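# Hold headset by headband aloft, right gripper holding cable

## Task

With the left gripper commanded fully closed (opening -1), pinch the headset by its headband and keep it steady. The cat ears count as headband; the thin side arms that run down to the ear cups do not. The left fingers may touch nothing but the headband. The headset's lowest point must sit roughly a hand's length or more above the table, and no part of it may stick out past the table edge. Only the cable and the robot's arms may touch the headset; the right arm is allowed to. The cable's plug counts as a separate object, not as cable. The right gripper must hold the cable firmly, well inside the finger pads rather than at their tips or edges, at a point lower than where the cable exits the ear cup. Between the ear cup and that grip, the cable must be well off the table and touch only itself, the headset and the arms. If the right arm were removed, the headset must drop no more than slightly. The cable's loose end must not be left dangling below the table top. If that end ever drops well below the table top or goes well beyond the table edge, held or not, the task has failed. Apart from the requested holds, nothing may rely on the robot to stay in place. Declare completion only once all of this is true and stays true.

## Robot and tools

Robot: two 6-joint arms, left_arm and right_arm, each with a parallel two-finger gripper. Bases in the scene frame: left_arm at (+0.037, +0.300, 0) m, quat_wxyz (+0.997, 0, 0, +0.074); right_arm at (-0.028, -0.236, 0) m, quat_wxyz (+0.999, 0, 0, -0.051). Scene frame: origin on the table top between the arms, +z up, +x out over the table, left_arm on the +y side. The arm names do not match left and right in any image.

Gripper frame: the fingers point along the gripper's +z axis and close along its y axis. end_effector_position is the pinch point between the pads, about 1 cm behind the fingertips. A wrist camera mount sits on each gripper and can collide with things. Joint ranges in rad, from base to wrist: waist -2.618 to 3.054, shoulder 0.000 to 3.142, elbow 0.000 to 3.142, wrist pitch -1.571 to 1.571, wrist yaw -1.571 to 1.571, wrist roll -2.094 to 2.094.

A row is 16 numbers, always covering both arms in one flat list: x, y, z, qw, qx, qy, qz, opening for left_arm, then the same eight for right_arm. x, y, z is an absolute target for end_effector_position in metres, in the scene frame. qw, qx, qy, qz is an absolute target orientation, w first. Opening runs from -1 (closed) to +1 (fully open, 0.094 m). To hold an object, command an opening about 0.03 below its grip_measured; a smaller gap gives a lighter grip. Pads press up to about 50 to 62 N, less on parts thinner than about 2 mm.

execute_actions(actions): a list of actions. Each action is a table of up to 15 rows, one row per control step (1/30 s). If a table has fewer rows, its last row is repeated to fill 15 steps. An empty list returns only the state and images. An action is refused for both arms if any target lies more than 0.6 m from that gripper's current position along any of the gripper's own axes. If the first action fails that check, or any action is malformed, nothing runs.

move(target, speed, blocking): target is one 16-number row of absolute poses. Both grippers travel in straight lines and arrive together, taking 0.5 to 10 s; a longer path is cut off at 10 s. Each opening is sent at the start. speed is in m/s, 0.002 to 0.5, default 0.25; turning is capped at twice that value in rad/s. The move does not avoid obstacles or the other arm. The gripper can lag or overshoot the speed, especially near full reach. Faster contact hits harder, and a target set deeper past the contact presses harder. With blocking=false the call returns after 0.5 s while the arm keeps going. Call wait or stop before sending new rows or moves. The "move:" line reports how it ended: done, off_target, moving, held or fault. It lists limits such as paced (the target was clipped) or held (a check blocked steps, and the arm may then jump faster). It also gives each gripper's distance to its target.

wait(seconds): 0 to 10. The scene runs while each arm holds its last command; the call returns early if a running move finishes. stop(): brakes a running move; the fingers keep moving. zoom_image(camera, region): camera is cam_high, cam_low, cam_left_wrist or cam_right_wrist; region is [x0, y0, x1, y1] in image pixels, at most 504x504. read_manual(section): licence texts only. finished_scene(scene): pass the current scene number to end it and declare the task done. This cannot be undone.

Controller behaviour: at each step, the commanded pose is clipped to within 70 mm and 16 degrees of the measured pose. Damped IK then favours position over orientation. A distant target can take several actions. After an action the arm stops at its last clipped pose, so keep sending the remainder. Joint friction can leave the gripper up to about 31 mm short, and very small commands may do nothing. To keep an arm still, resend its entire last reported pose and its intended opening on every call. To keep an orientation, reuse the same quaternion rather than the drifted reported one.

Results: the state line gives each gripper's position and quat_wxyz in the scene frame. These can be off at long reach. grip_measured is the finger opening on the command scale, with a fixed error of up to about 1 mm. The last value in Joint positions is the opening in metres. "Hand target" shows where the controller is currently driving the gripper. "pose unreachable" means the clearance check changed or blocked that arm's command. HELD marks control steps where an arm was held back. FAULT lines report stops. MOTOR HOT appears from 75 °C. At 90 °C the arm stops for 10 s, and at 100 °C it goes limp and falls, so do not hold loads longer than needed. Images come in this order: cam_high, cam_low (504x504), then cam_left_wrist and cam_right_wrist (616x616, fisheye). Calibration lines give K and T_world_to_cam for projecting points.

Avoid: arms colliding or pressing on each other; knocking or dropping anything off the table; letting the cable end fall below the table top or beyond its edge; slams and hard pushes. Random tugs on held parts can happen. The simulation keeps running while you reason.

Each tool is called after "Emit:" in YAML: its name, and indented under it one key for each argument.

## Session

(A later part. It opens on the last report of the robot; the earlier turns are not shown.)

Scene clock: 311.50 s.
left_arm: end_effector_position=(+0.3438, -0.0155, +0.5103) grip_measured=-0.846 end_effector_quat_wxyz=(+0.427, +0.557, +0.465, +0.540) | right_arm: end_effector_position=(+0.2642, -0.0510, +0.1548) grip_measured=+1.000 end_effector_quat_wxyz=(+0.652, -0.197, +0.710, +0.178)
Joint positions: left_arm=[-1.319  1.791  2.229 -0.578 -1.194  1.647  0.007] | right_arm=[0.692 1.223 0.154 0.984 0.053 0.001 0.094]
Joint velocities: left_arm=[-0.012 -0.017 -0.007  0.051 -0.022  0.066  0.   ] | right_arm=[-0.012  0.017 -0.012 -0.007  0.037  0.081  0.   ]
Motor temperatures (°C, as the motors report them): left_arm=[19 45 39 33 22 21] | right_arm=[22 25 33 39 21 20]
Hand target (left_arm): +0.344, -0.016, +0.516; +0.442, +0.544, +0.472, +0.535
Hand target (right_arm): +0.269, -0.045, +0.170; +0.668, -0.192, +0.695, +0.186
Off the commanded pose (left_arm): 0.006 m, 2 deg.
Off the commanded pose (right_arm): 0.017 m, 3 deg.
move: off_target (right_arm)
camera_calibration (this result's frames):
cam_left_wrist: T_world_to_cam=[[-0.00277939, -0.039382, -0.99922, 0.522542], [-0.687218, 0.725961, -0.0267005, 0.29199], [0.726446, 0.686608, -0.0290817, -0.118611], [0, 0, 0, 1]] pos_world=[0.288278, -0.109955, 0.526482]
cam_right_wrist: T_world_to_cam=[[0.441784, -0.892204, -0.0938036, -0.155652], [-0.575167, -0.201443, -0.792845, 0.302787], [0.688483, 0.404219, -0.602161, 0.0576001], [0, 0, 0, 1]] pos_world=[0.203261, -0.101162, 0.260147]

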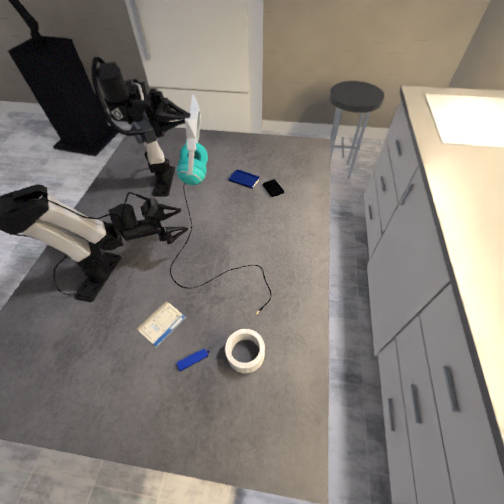

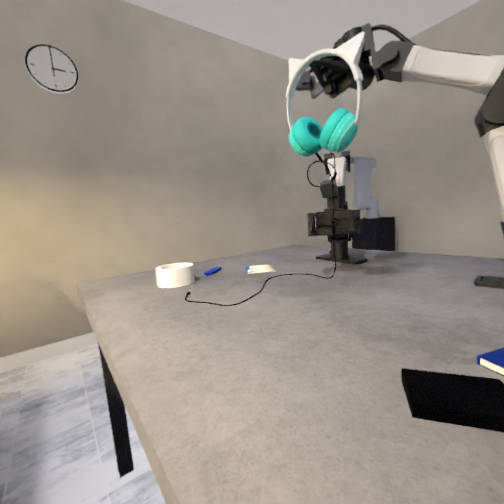

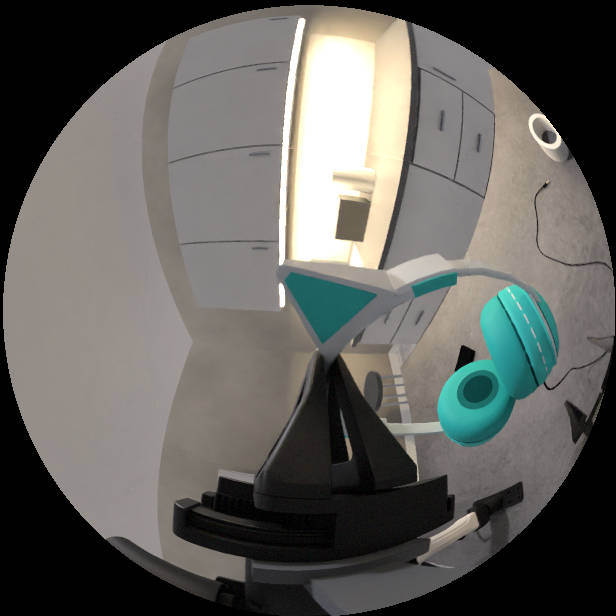

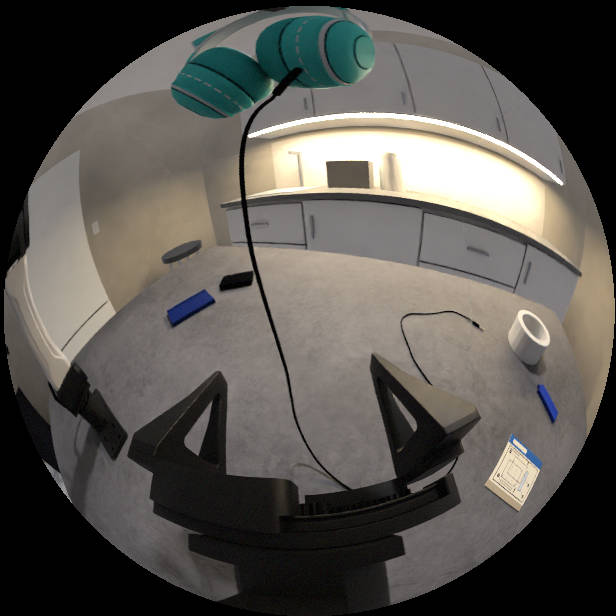

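Emit:
move:
  target: [0.3439, -0.0158, 0.5163, 0.442, 0.544, 0.472, 0.535, -1, 0.292, -0.030, 0.17, 0.668, -0.192, 0.695, 0.186, 1]
  speed: 0.06

Scene clock: 317.77 s.
left_arm: end_effector_position=(+0.3437, -0.0154, +0.5089) grip_measured=-0.846 end_effector_quat_wxyz=(+0.424, +0.559, +0.463, +0.541) | right_arm: end_effector_position=(+0.2870, -0.0357, +0.1560) grip_measured=+1.000 end_effector_quat_wxyz=(+0.652, -0.197, +0.710, +0.178)
Joint positions: left_arm=[-1.319  1.791  2.229 -0.588 -1.194  1.645  0.007] | right_arm=[0.692 1.375 0.247 1.042 0.053 0.001 0.094]
Joint velocities: left_arm=[-0.022  0.012  0.002 -0.022 -0.022 -0.007 -0.   ] | right_arm=[-0.017  0.002  0.007  0.037  0.051  0.022  0.   ]
Motor temperatures (°C, as the motors report them): left_arm=[18 44 39 34 22 21] | right_arm=[22 25 34 39 21 20]
Hand target (left_arm): +0.344, -0.016, +0.516; +0.441, +0.544, +0.472, +0.535
Hand target (right_arm): +0.292, -0.031, +0.170; +0.668, -0.192, +0.695, +0.186
Off the commanded pose (left_arm): 0.007 m, 3 deg.
Off the commanded pose (right_arm): 0.016 m, 3 deg.
move: off_target (left_arm, right_arm)
camera_calibration (this result's frames):
cam_left_wrist: T_world_to_cam=[[-0.00659139, -0.0317729, -0.999473, 0.522759], [-0.687363, 0.726077, -0.0185487, 0.287673], [0.726284, 0.686879, -0.0266254, -0.119909], [0, 0, 0, 1]] pos_world=[0.28827, -0.1099, 0.524627]
cam_right_wrist: T_world_to_cam=[[0.441814, -0.892184, -0.0938531, -0.151977], [-0.574916, -0.201275, -0.79307, 0.31993], [0.688674, 0.404347, -0.601857, 0.036409], [0, 0, 0, 1]] pos_world=[0.226005, -0.0859198, 0.261377]

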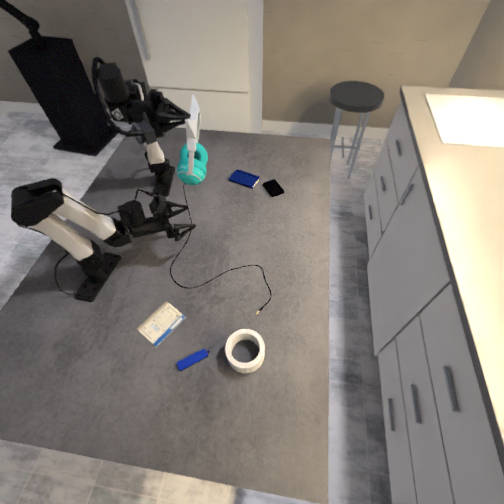

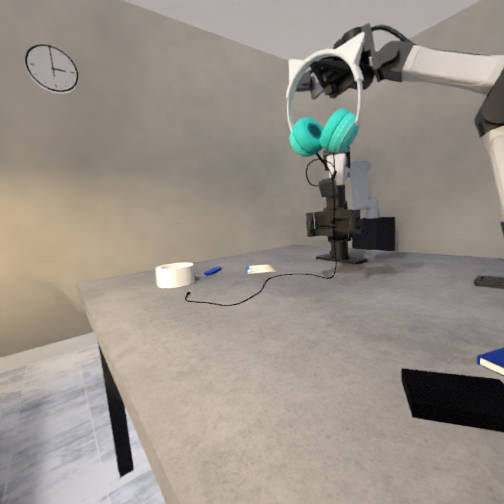

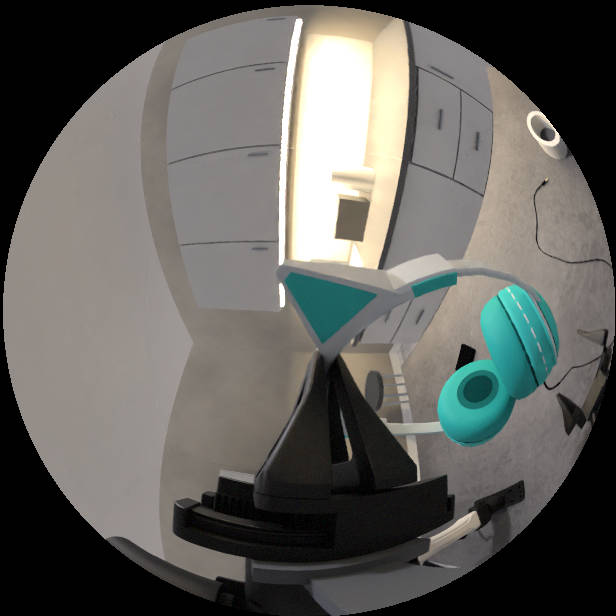

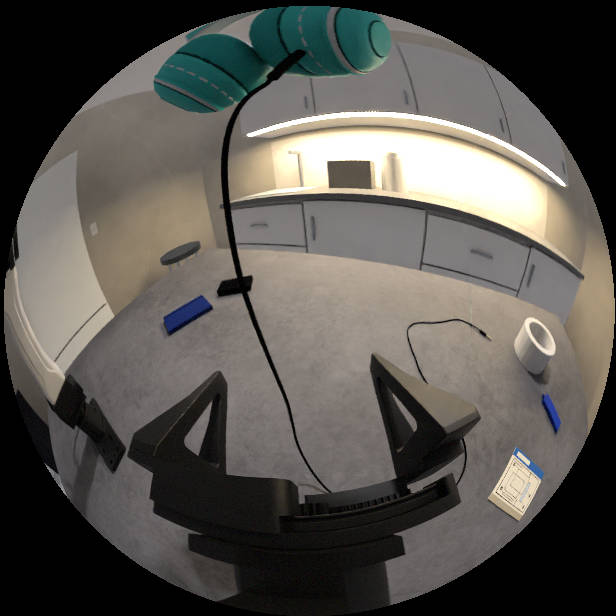

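Emit:
zoom_image:
  camera: "cam_high"
  region: [130, 170, 250, 290]

Region (130, 170, 250, 290) of cam_high's 504x504 image, scaled by 4.200, with more detail than that image has.

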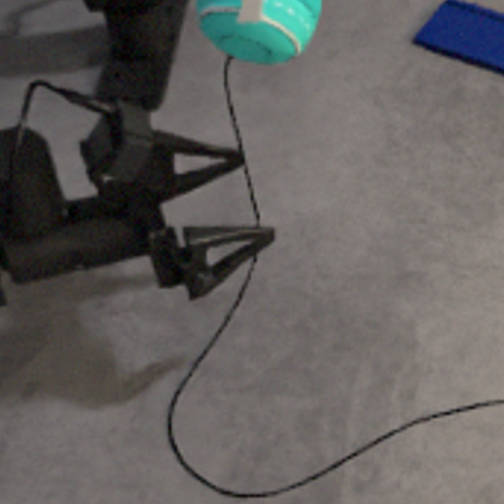

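Emit:
move:
  target: [0.3439, -0.0158, 0.5163, 0.442, 0.544, 0.472, 0.535, -1, 0.312, -0.019, 0.17, 0.668, -0.192, 0.695, 0.186, 1]
  speed: 0.05

Scene clock: 323.80 s.
left_arm: end_effector_position=(+0.3437, -0.0152, +0.5077) grip_measured=-0.846 end_effector_quat_wxyz=(+0.422, +0.561, +0.462, +0.541) | right_arm: end_effector_position=(+0.3057, -0.0227, +0.1564) grip_measured=+1.000 end_effector_quat_wxyz=(+0.652, -0.197, +0.709, +0.179)
Joint positions: left_arm=[-1.319  1.791  2.229 -0.597 -1.194  1.643  0.007] | right_arm=[0.692 1.479 0.329 1.066 0.051 0.001 0.094]
Joint velocities: left_arm=[-0.012  0.012  0.007  0.007  0.037  0.081 -0.   ] | right_arm=[ 0.002  0.002 -0.002 -0.037 -0.051  0.081  0.   ]
Motor temperatures (°C, as the motors report them): left_arm=[18 44 39 34 22 21] | right_arm=[22 25 34 39 21 20]
Hand target (left_arm): +0.344, -0.016, +0.516; +0.441, +0.544, +0.473, +0.534
Hand target (right_arm): +0.312, -0.020, +0.170; +0.668, -0.192, +0.695, +0.186
Off the commanded pose (left_arm): 0.009 m, 3 deg.
Off the commanded pose (right_arm): 0.015 m, 3 deg.
move: off_target (left_arm, right_arm)
camera_calibration (this result's frames):
cam_left_wrist: T_world_to_cam=[[-0.00994821, -0.0255969, -0.999623, 0.522898], [-0.687492, 0.726097, -0.011751, 0.284071], [0.726124, 0.687116, -0.0248211, -0.120863], [0, 0, 0, 1]] pos_world=[0.28826, -0.109832, 0.523039]
cam_right_wrist: T_world_to_cam=[[0.443867, -0.891139, -0.0940936, -0.149171], [-0.57429, -0.202289, -0.793266, 0.333402], [0.687876, 0.406142, -0.601561, 0.0187819], [0, 0, 0, 1]] pos_world=[0.244762, -0.0731168, 0.261739]

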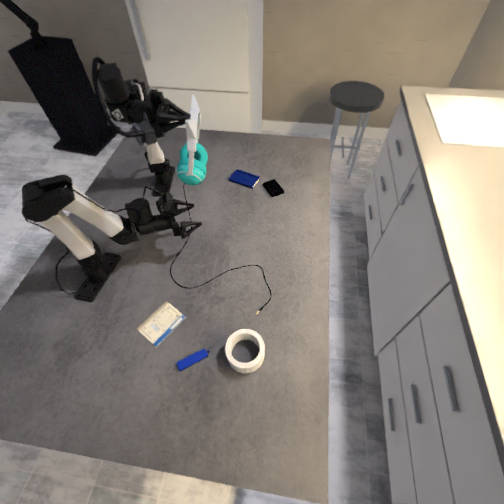

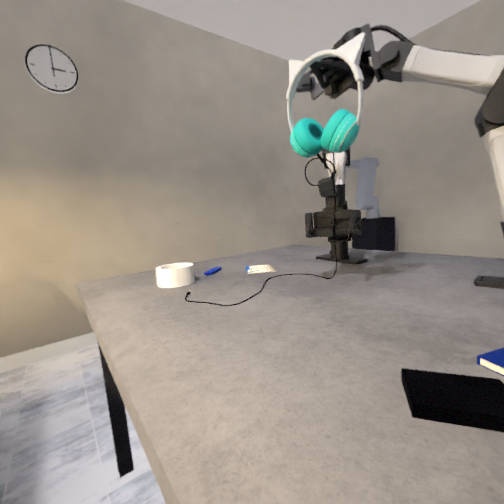

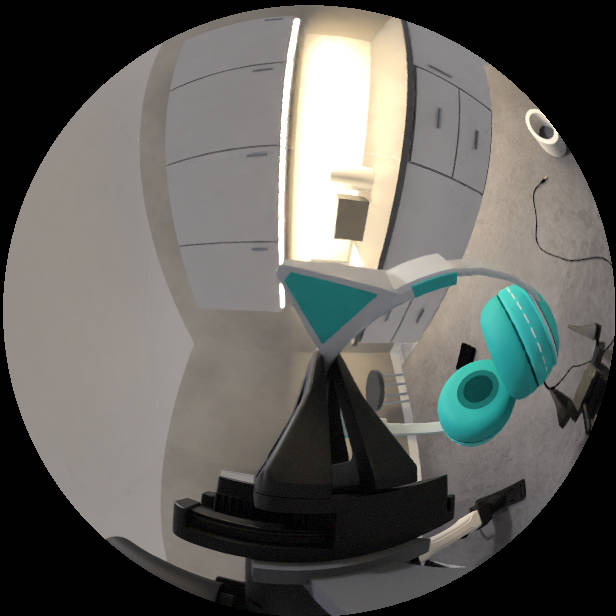

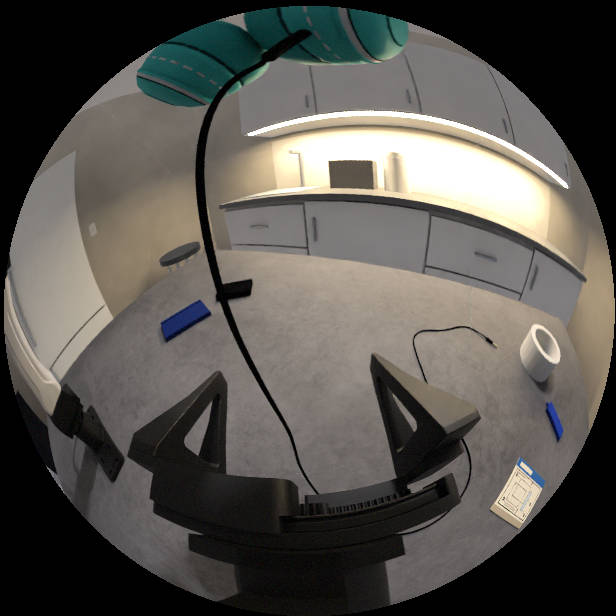

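Cable is now well inside the gap. Close the right gripper.

Emit:
move:
  target: [0.3439, -0.0158, 0.5163, 0.442, 0.544, 0.472, 0.535, -1, 0.3057, -0.0227, 0.1564, 0.652, -0.197, 0.709, 0.179, -1]
  speed: 0.03

Scene clock: 329.27 s.
left_arm: end_effector_position=(+0.3436, -0.0150, +0.5065) grip_measured=-0.846 end_effector_quat_wxyz=(+0.419, +0.564, +0.461, +0.542) | right_arm: end_effector_position=(+0.3055, -0.0227, +0.1552) grip_measured=-0.977 end_effector_quat_wxyz=(+0.651, -0.198, +0.711, +0.179)
Joint positions: left_arm=[-1.319  1.791  2.229 -0.606 -1.194  1.642  0.007] | right_arm=[0.692 1.479 0.329 1.061 0.05  0.001 0.001]
Joint velocities: left_arm=[-0.002 -0.022 -0.012 -0.051  0.037 -0.051 -0.   ] | right_arm=[-0.037 -0.012 -0.002 -0.051  0.066  0.066  0.001]
Motor temperatures (°C, as the motors report them): left_arm=[18 43 39 34 22 21] | right_arm=[22 26 34 39 21 20]
Hand target (left_arm): +0.344, -0.016, +0.516; +0.441, +0.545, +0.473, +0.534
Hand target (right_arm): +0.306, -0.023, +0.156; +0.652, -0.197, +0.710, +0.179
Off the commanded pose (left_arm): 0.010 m, 4 deg.
Off the commanded pose (right_arm): 0.001 m, 0 deg.
move: off_target (left_arm)
camera_calibration (this result's frames):
cam_left_wrist: T_world_to_cam=[[-0.0134643, -0.0186881, -0.999735, 0.523031], [-0.687586, 0.72609, -0.00431254, 0.280131], [0.725978, 0.687346, -0.0226259, -0.122024], [0, 0, 0, 1]] pos_world=[0.288243, -0.109753, 0.521339]
cam_right_wrist: T_world_to_cam=[[0.443818, -0.891226, -0.0934944, -0.149314], [-0.577489, -0.204672, -0.790326, 0.332836], [0.685224, 0.404753, -0.605511, 0.019528], [0, 0, 0, 1]] pos_world=[0.245096, -0.0728542, 0.260913]

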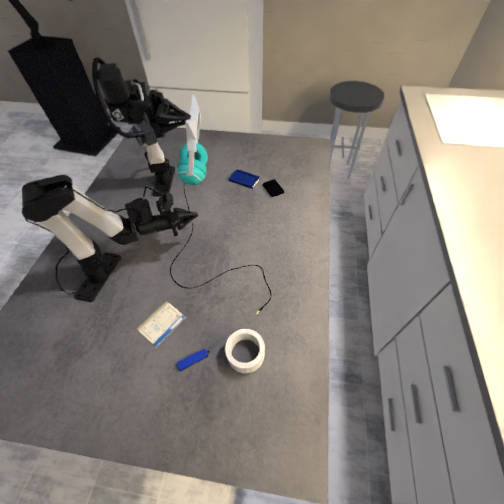

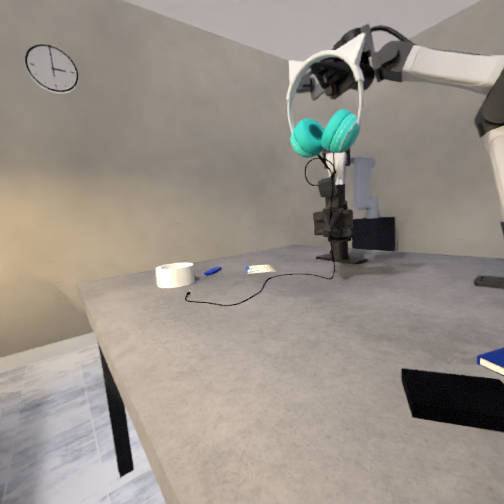

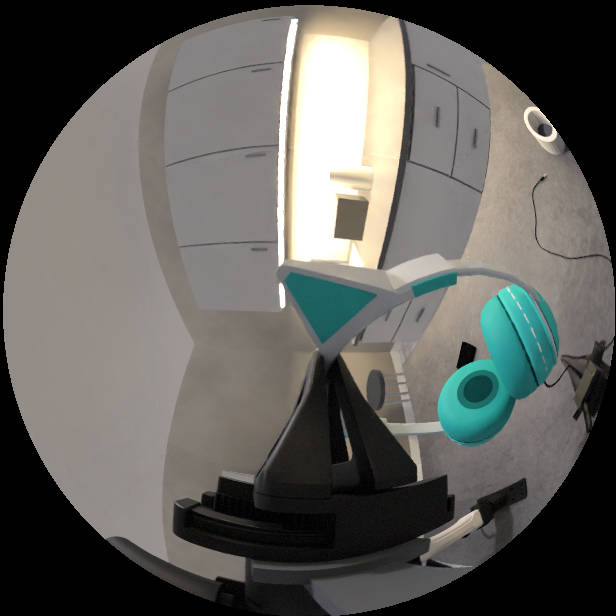

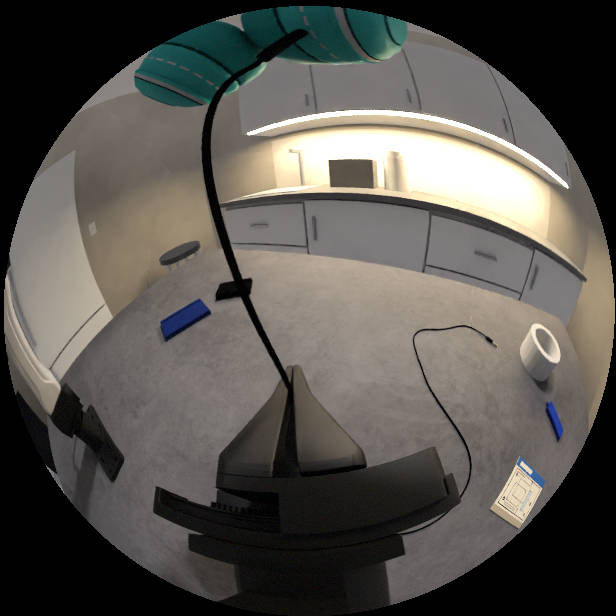

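Emit:
zoom_image:
  camera: "cam_right_wrist"
  region: [200, 300, 400, 500]

Emit:
zoom_image:
  camera: "cam_high"
  region: [130, 170, 250, 290]

Region (200, 300, 400, 500) of cam_right_wrist's 616x616 image, scaled by 2.520, with more detail than that image has.

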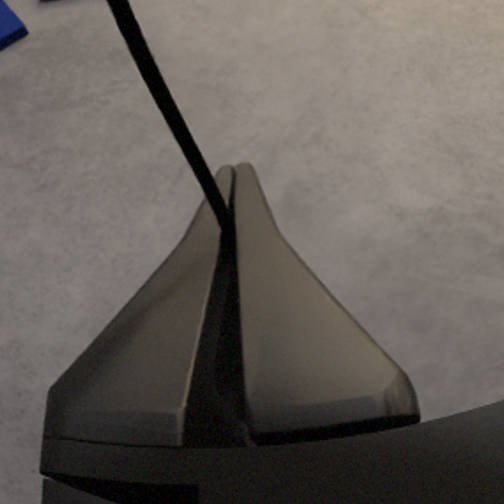

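Region (130, 170, 250, 290) of cam_high's 504x504 image, scaled by 4.200, with more detail than that image has.

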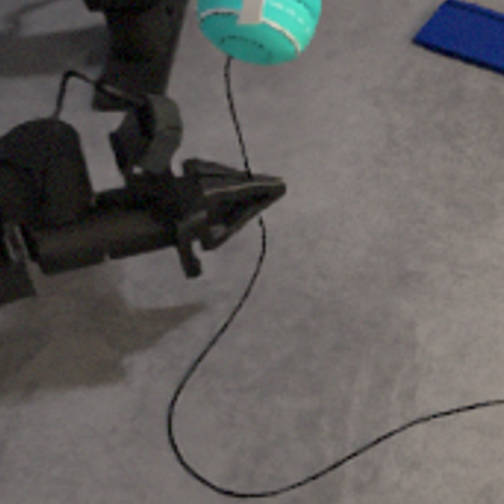

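Emit:
execute_actions:
  actions: []

Scene clock: 347.23 s.
left_arm: end_effector_position=(+0.3436, -0.0150, +0.5065) grip_measured=-0.846 end_effector_quat_wxyz=(+0.419, +0.564, +0.461, +0.542) | right_arm: end_effector_position=(+0.3055, -0.0227, +0.1552) grip_measured=-0.977 end_effector_quat_wxyz=(+0.651, -0.198, +0.711, +0.179)
Joint positions: left_arm=[-1.319  1.791  2.229 -0.606 -1.194  1.641  0.007] | right_arm=[0.692 1.479 0.329 1.061 0.05  0.001 0.001]
Joint velocities: left_arm=[ 0.007 -0.012 -0.002  0.007  0.022 -0.037  0.001] | right_arm=[-0.007 -0.002  0.012 -0.051 -0.022 -0.037  0.   ]
Motor temperatures (°C, as the motors report them): left_arm=[18 42 40 36 22 21] | right_arm=[22 26 33 38 21 20]
Hand target (left_arm): +0.344, -0.016, +0.516; +0.441, +0.545, +0.473, +0.534
Hand target (right_arm): +0.306, -0.023, +0.156; +0.652, -0.197, +0.710, +0.179
Off the commanded pose (left_arm): 0.010 m, 4 deg.
Off the commanded pose (right_arm): 0.001 m, 0 deg.
camera_calibration (this result's frames):
cam_left_wrist: T_world_to_cam=[[-0.0134534, -0.0190689, -0.999728, 0.523018], [-0.687603, 0.726072, -0.00459606, 0.28028], [0.725962, 0.687354, -0.02288, -0.121889], [0, 0, 0, 1]] pos_world=[0.288245, -0.109749, 0.521375]
cam_right_wrist: T_world_to_cam=[[0.443818, -0.891226, -0.0934944, -0.149314], [-0.577489, -0.204672, -0.790326, 0.332836], [0.685224, 0.404753, -0.605511, 0.019528], [0, 0, 0, 1]] pos_world=[0.245096, -0.0728542, 0.260913]

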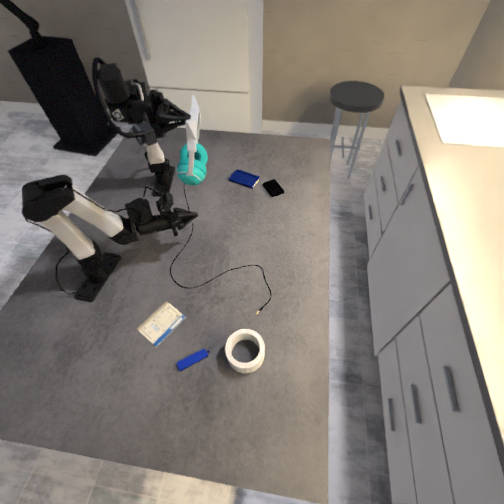

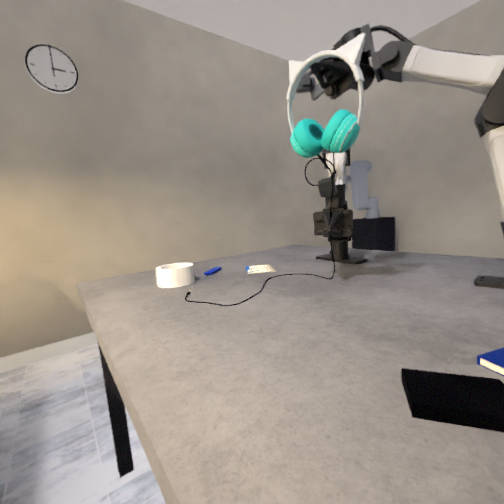

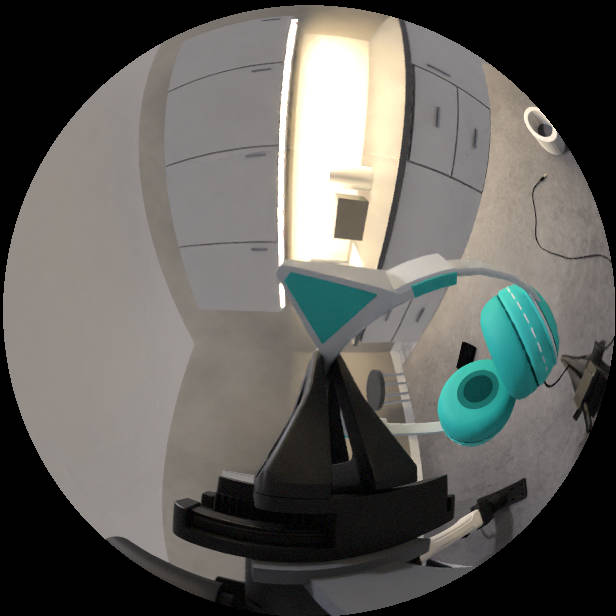

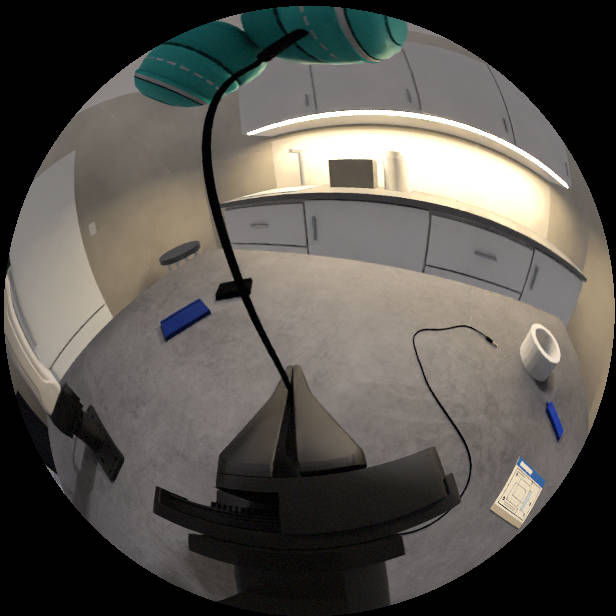

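Emit:
execute_actions:
  actions:
    - [[0.3439,-0.0158,0.5163,0.442,0.544,0.472,0.535,-1,0.3057,-0.0227,0.1564,0.652,-0.197,0.709,0.179,-0.4]]
    - [[0.3439,-0.0158,0.5163,0.442,0.544,0.472,0.535,-1,0.3057,-0.0227,0.1564,0.652,-0.197,0.709,0.179,-0.4]]

Emit:
move:
  target: [0.3439,-0.0158,0.5163,0.442,0.544,0.472,0.535,-1,0.318,-0.0153,0.1564,0.652,-0.197,0.709,0.179,-0.4]
  speed: 0.03

Scene clock: 354.40 s.
left_arm: end_effector_position=(+0.3436, -0.0150, +0.5065) grip_measured=-0.846 end_effector_quat_wxyz=(+0.419, +0.564, +0.461, +0.542) | right_arm: end_effector_position=(+0.3055, -0.0227, +0.1552) grip_measured=-0.402 end_effector_quat_wxyz=(+0.651, -0.198, +0.711, +0.179)
Joint positions: left_arm=[-1.319  1.791  2.229 -0.606 -1.194  1.641  0.007] | right_arm=[0.692 1.479 0.329 1.061 0.05  0.001 0.028]
Joint velocities: left_arm=[-0.002  0.002  0.012  0.007  0.051 -0.022  0.   ] | right_arm=[-0.007 -0.002  0.012 -0.081 -0.007  0.022 -0.001]
Motor temperatures (°C, as the motors report them): left_arm=[18 42 40 36 22 21] | right_arm=[22 27 33 38 21 20]
Hand target (left_arm): +0.344, -0.016, +0.516; +0.441, +0.545, +0.473, +0.534
Hand target (right_arm): +0.306, -0.023, +0.156; +0.652, -0.197, +0.709, +0.179
Off the commanded pose (left_arm): 0.010 m, 4 deg.
Off the commanded pose (right_arm): 0.001 m, 0 deg.
Step readings (end_effector_position; steps 1 to 15: 1st action; 16 to 30: 2nd action):
0: left_arm (+0.3436, -0.0150, +0.5065) | right_arm (+0.3055, -0.0227, +0.1552)
1: left_arm (+0.3436, -0.0150, +0.5065) | right_arm (+0.3055, -0.0227, +0.1552)
2: left_arm (+0.3436, -0.0150, +0.5065) | right_arm (+0.3055, -0.0227, +0.1552)
4: left_arm (+0.3436, -0.0150, +0.5065) | right_arm (+0.3055, -0.0227, +0.1552)
8: left_arm (+0.3436, -0.0150, +0.5065) | right_arm (+0.3055, -0.0227, +0.1552)
15: left_arm (+0.3436, -0.0150, +0.5065) | right_arm (+0.3055, -0.0227, +0.1552)
16: left_arm (+0.3436, -0.0150, +0.5065) | right_arm (+0.3055, -0.0227, +0.1552)
17: left_arm (+0.3436, -0.0150, +0.5065) | right_arm (+0.3055, -0.0227, +0.1552)
19: left_arm (+0.3436, -0.0150, +0.5065) | right_arm (+0.3055, -0.0227, +0.1552)
23: left_arm (+0.3436, -0.0150, +0.5065) | right_arm (+0.3055, -0.0227, +0.1552)
30: end_effector_position above
camera_calibration (this result's frames):
cam_left_wrist: T_world_to_cam=[[-0.0134534, -0.0190689, -0.999728, 0.523018], [-0.687603, 0.726072, -0.00459606, 0.28028], [0.725962, 0.687354, -0.02288, -0.121889], [0, 0, 0, 1]] pos_world=[0.288245, -0.109749, 0.521375]
cam_right_wrist: T_world_to_cam=[[0.443818, -0.891226, -0.0934944, -0.149314], [-0.577489, -0.204672, -0.790326, 0.332836], [0.685224, 0.404753, -0.605511, 0.019528], [0, 0, 0, 1]] pos_world=[0.245096, -0.0728542, 0.260913]

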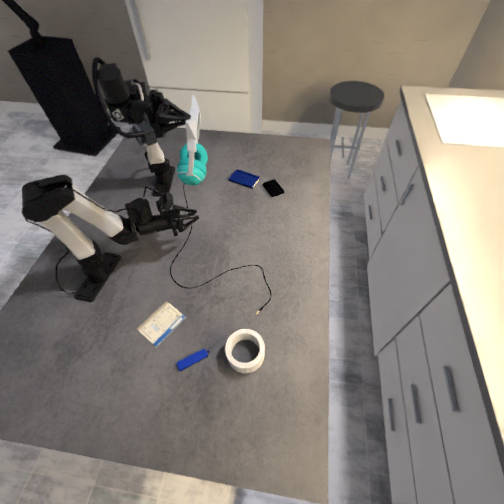

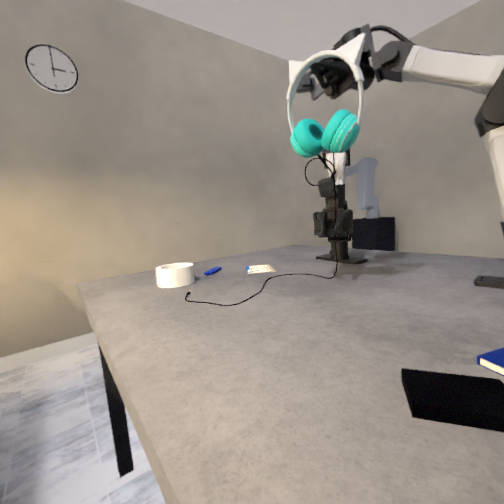

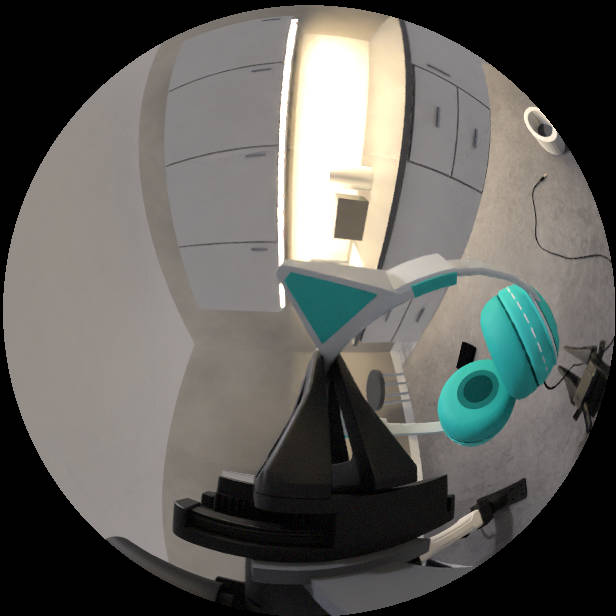

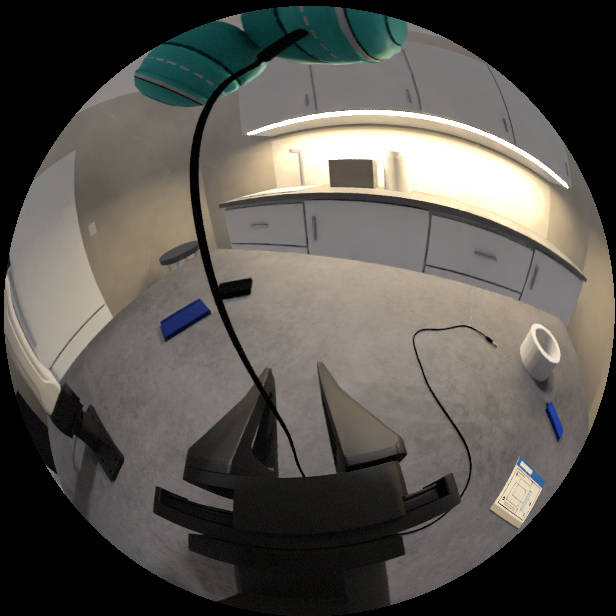

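Scene clock: 355.73 s.
left_arm: end_effector_position=(+0.3436, -0.0150, +0.5062) grip_measured=-0.846 end_effector_quat_wxyz=(+0.419, +0.564, +0.461, +0.542) | right_arm: end_effector_position=(+0.3115, -0.0188, +0.1468) grip_measured=-0.402 end_effector_quat_wxyz=(+0.642, -0.201, +0.719, +0.176)
Joint positions: left_arm=[-1.319  1.791  2.229 -0.608 -1.194  1.64   0.007] | right_arm=[0.692 1.525 0.353 1.058 0.05  0.001 0.028]
Joint velocities: left_arm=[-0.002  0.002  0.017  0.007  0.022 -0.051  0.001] | right_arm=[-0.012  0.007 -0.007  0.037  0.022 -0.051 -0.   ]
Motor temperatures (°C, as the motors report them): left_arm=[18 42 40 36 22 21] | right_arm=[22 27 33 38 21 20]
Hand target (left_arm): +0.344, -0.016, +0.516; +0.441, +0.544, +0.473, +0.534
Hand target (right_arm): +0.318, -0.016, +0.157; +0.652, -0.197, +0.709, +0.179
Off the commanded pose (left_arm): 0.010 m, 4 deg.
Off the commanded pose (right_arm): 0.012 m, 2 deg.
move: off_target (left_arm, right_arm)
camera_calibration (this result's frames):
cam_left_wrist: T_world_to_cam=[[-0.0141623, -0.0184546, -0.999729, 0.523014], [-0.687658, 0.726026, -0.00366073, 0.279782], [0.725897, 0.68742, -0.0229727, -0.12184], [0, 0, 0, 1]] pos_world=[0.288245, -0.109721, 0.521098]
cam_right_wrist: T_world_to_cam=[[0.441953, -0.892476, -0.0903547, -0.14909], [-0.593369, -0.215314, -0.775598, 0.333033], [0.672748, 0.396392, -0.624727, 0.0153092], [0, 0, 0, 1]] pos_world=[0.253203, -0.0674211, 0.254393]

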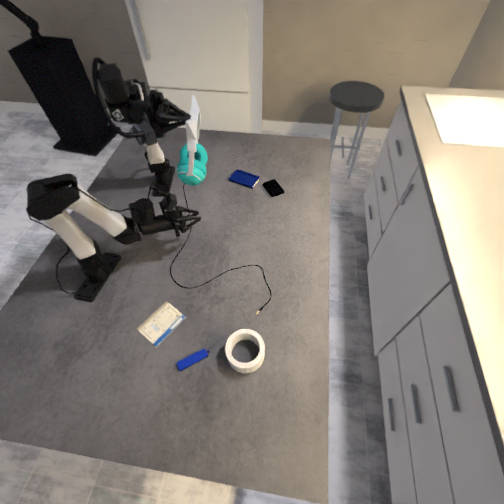

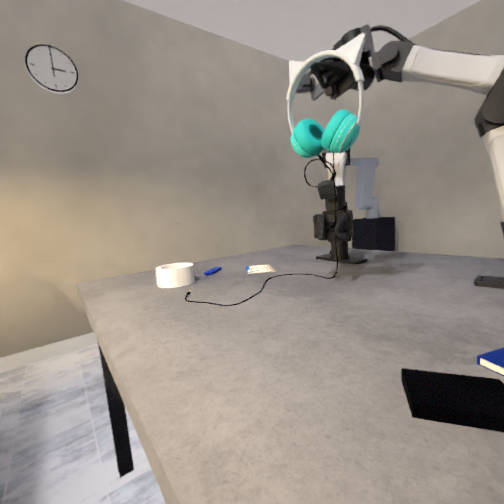

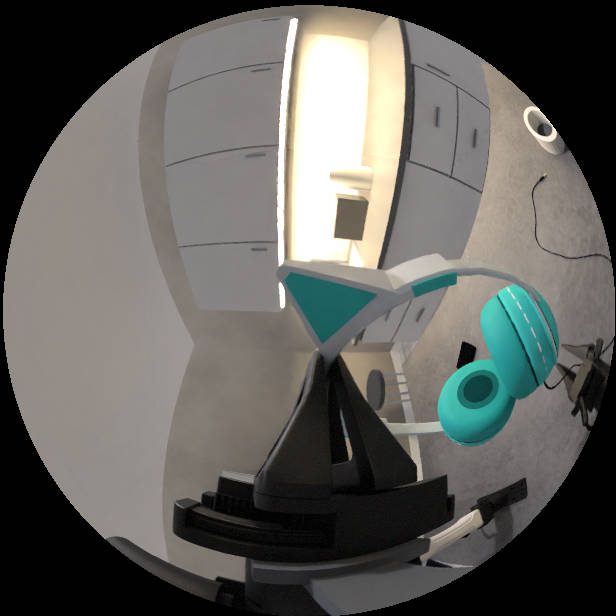

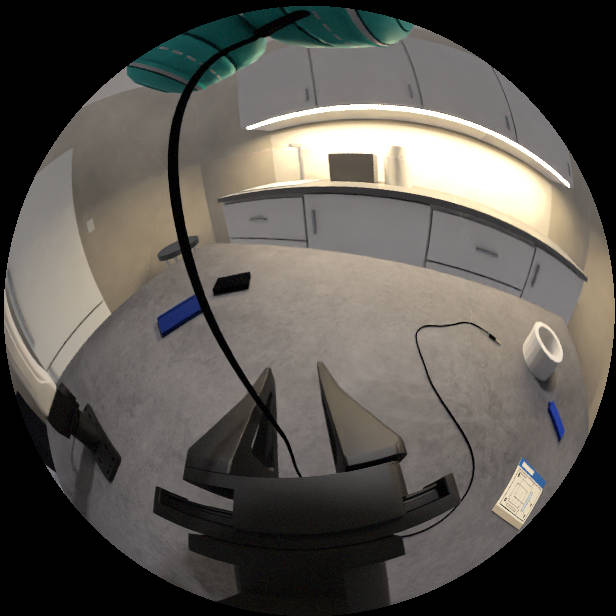

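Emit:
zoom_image:
  camera: "cam_right_wrist"
  region: [180, 300, 420, 500]

Emit:
zoom_image:
  camera: "cam_high"
  region: [140, 170, 240, 260]

Region (180, 300, 420, 500) of cam_right_wrist's 616x616 image, scaled by 2.100, with more detail than that image has.

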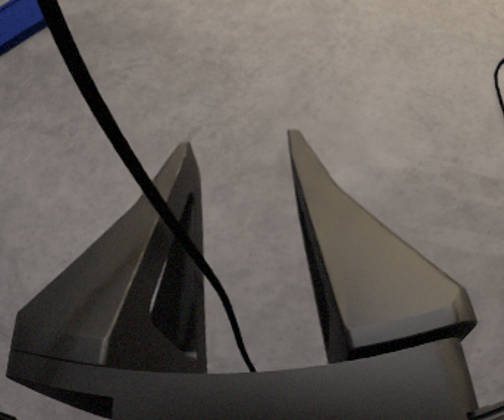

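Region (140, 170, 240, 260) of cam_high's 504x504 image, scaled by 5.040, with more detail than that image has; it fills the top 454 rows of this view, and the rest is white.

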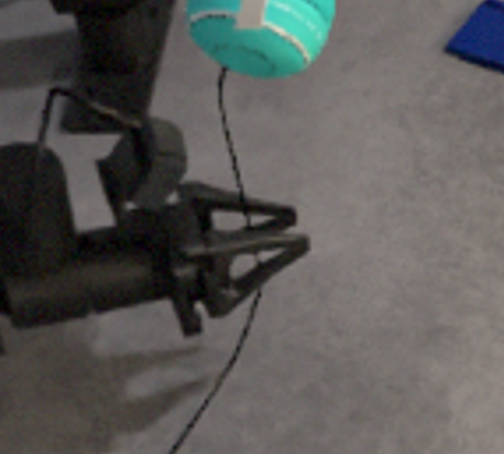

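Emit:
execute_actions:
  actions:
    - [[0.3439,-0.0158,0.5163,0.442,0.544,0.472,0.535,-1,0.318,-0.0153,0.1564,0.652,-0.197,0.709,0.179,-0.8]]
    - [[0.3439,-0.0158,0.5163,0.442,0.544,0.472,0.535,-1,0.318,-0.0153,0.1564,0.652,-0.197,0.709,0.179,-1]]
    - [[0.3439,-0.0158,0.5163,0.442,0.544,0.472,0.535,-1,0.318,-0.0153,0.1564,0.652,-0.197,0.709,0.179,-1]]

Scene clock: 363.60 s.
left_arm: end_effector_position=(+0.3436, -0.0150, +0.5065) grip_measured=-0.846 end_effector_quat_wxyz=(+0.420, +0.563, +0.462, +0.542) | right_arm: end_effector_position=(+0.3115, -0.0188, +0.1468) grip_measured=-0.981 end_effector_quat_wxyz=(+0.642, -0.201, +0.719, +0.176)
Joint positions: left_arm=[-1.319  1.791  2.229 -0.606 -1.194  1.64   0.007] | right_arm=[0.692 1.525 0.353 1.058 0.05  0.001 0.001]
Joint velocities: left_arm=[-0.007  0.002  0.007  0.022  0.037  0.081  0.001] | right_arm=[-0.032  0.002  0.007 -0.007 -0.022  0.007  0.001]
Motor temperatures (°C, as the motors report them): left_arm=[18 41 40 36 22 21] | right_arm=[22 27 34 39 21 20]
Hand target (left_arm): +0.344, -0.016, +0.516; +0.441, +0.545, +0.473, +0.534
Hand target (right_arm): +0.318, -0.016, +0.156; +0.652, -0.197, +0.710, +0.179
Off the commanded pose (left_arm): 0.010 m, 4 deg.
Off the commanded pose (right_arm): 0.012 m, 2 deg.
Step readings (end_effector_position; steps 1 to 15: 1st action; 16 to 30: 2nd action; 31 to 45: 3rd action):
0: left_arm (+0.3436, -0.0150, +0.5064) | right_arm (+0.3115, -0.0188, +0.1468)
1: left_arm (+0.3436, -0.0150, +0.5064) | right_arm (+0.3115, -0.0188, +0.1468)
2: left_arm (+0.3436, -0.0150, +0.5064) | right_arm (+0.3115, -0.0188, +0.1468)
4: left_arm (+0.3436, -0.0150, +0.5064) | right_arm (+0.3115, -0.0188, +0.1468)
8: left_arm (+0.3436, -0.0150, +0.5064) | right_arm (+0.3115, -0.0188, +0.1468)
15: left_arm (+0.3436, -0.0150, +0.5064) | right_arm (+0.3115, -0.0188, +0.1468)
16: left_arm (+0.3436, -0.0150, +0.5064) | right_arm (+0.3115, -0.0188, +0.1468)
17: left_arm (+0.3436, -0.0150, +0.5064) | right_arm (+0.3115, -0.0188, +0.1468)
19: left_arm (+0.3436, -0.0150, +0.5065) | right_arm (+0.3115, -0.0188, +0.1468)
23: left_arm (+0.3436, -0.0150, +0.5065) | right_arm (+0.3115, -0.0188, +0.1468)
30: left_arm (+0.3436, -0.0150, +0.5065) | right_arm (+0.3115, -0.0188, +0.1468)
31: left_arm (+0.3436, -0.0150, +0.5065) | right_arm (+0.3115, -0.0188, +0.1468)
32: left_arm (+0.3436, -0.0150, +0.5065) | right_arm (+0.3115, -0.0188, +0.1468)
34: left_arm (+0.3436, -0.0150, +0.5065) | right_arm (+0.3115, -0.0188, +0.1468)
38: left_arm (+0.3436, -0.0150, +0.5065) | right_arm (+0.3115, -0.0188, +0.1468)
45: end_effector_position above
camera_calibration (this result's frames):
cam_left_wrist: T_world_to_cam=[[-0.0134207, -0.0202114, -0.999706, 0.522978], [-0.687654, 0.726018, -0.0054466, 0.280727], [0.725914, 0.687379, -0.0236421, -0.121487], [0, 0, 0, 1]] pos_world=[0.288251, -0.109736, 0.521481]
cam_right_wrist: T_world_to_cam=[[0.441953, -0.892476, -0.0903547, -0.14909], [-0.593369, -0.215314, -0.775598, 0.333033], [0.672748, 0.396392, -0.624727, 0.0153092], [0, 0, 0, 1]] pos_world=[0.253203, -0.0674211, 0.254393]

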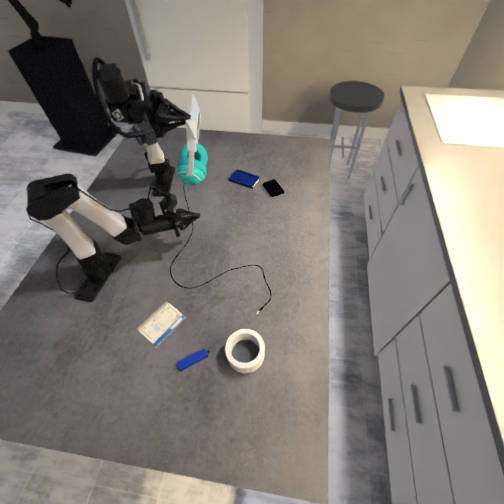

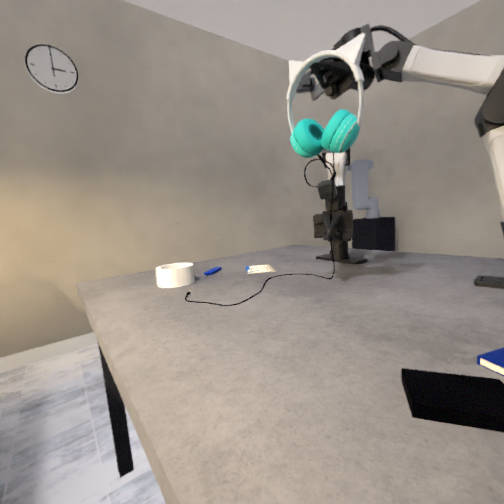

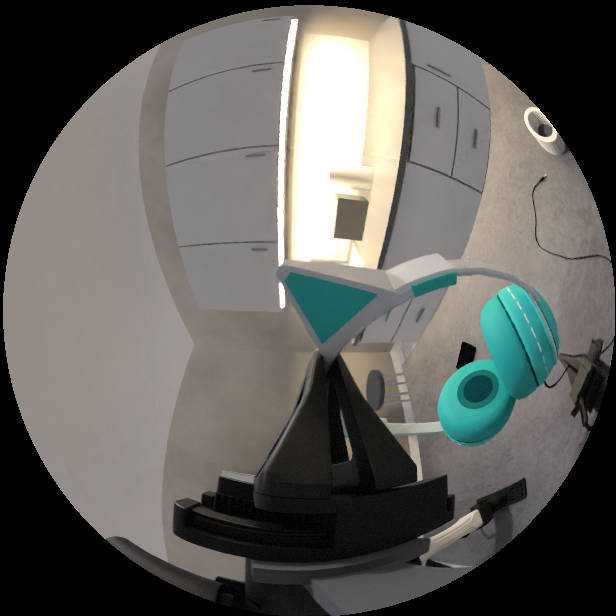

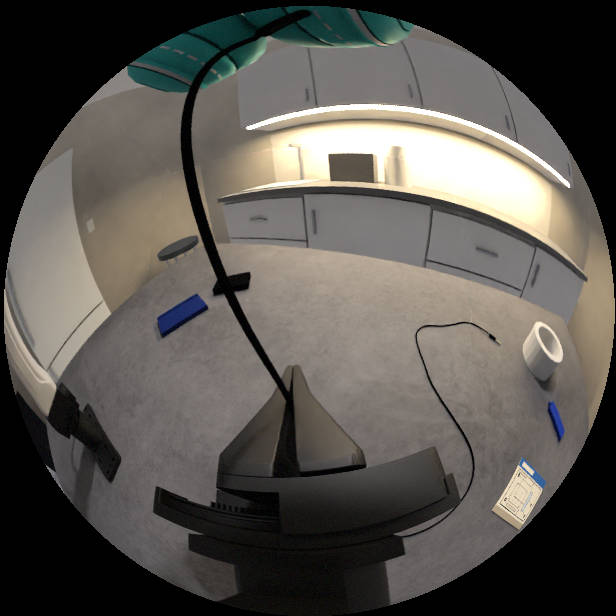

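Emit:
zoom_image:
  camera: "cam_right_wrist"
  region: [200, 320, 400, 480]

Emit:
zoom_image:
  camera: "cam_high"
  region: [150, 180, 230, 250]

Region (200, 320, 400, 480) of cam_right_wrist's 616x616 image, scaled by 2.520, with more detail than that image has; it fills the top 403 rows of this view, and the rest is white.

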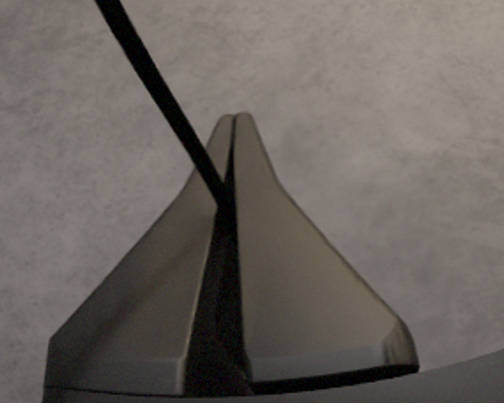

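Region (150, 180, 230, 250) of cam_high's 504x504 image, scaled by 6.300, with more detail than that image has; it fills the top 441 rows of this view, and the rest is white.

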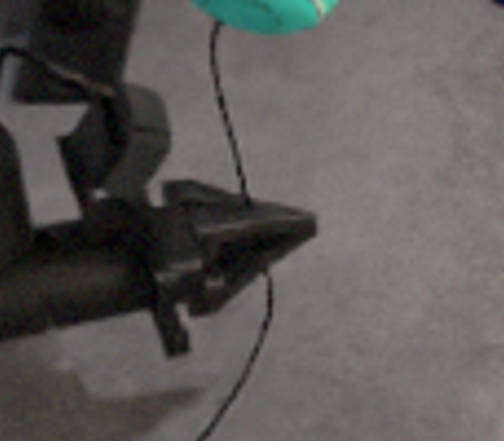

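Cable is now well behind the tips, and the grip reads −0.981, the same as in scene 1. Next I check what the left fingers are touching.

Emit:
zoom_image:
  camera: "cam_left_wrist"
  region: [240, 230, 480, 450]

Emit:
zoom_image:
  camera: "cam_low"
  region: [270, 20, 420, 170]

Emit:
zoom_image:
  camera: "cam_high"
  region: [130, 80, 230, 190]

Region (240, 230, 480, 450) of cam_left_wrist's 616x616 image, scaled by 2.100, with more detail than that image has; it fills the top 462 rows of this view, and the rest is white.

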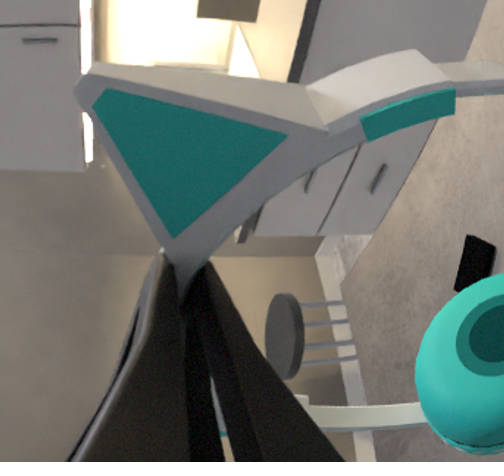

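Region (270, 20, 420, 170) of cam_low's 504x504 image, scaled by 3.360, with more detail than that image has.

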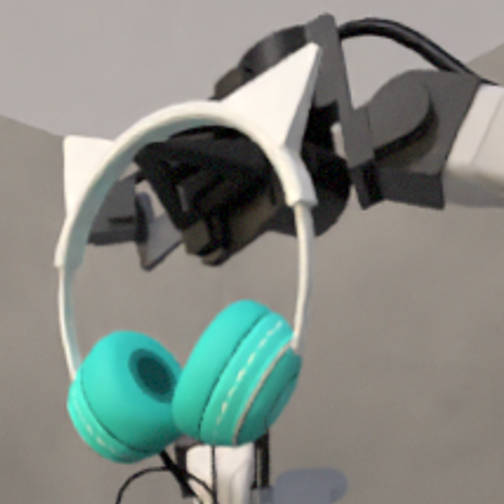

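Region (130, 80, 230, 190) of cam_high's 504x504 image, scaled by 4.582, with more detail than that image has; it fills the left 458 columns of this view, and the rest is white.

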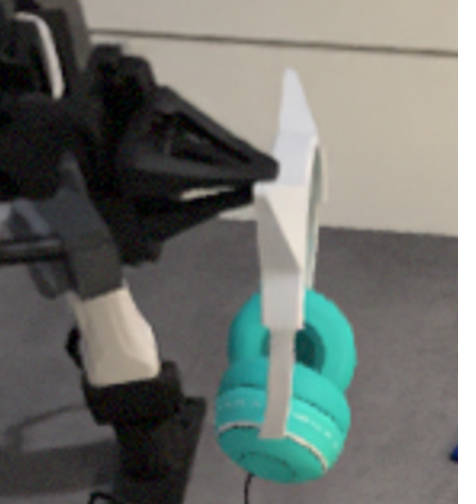

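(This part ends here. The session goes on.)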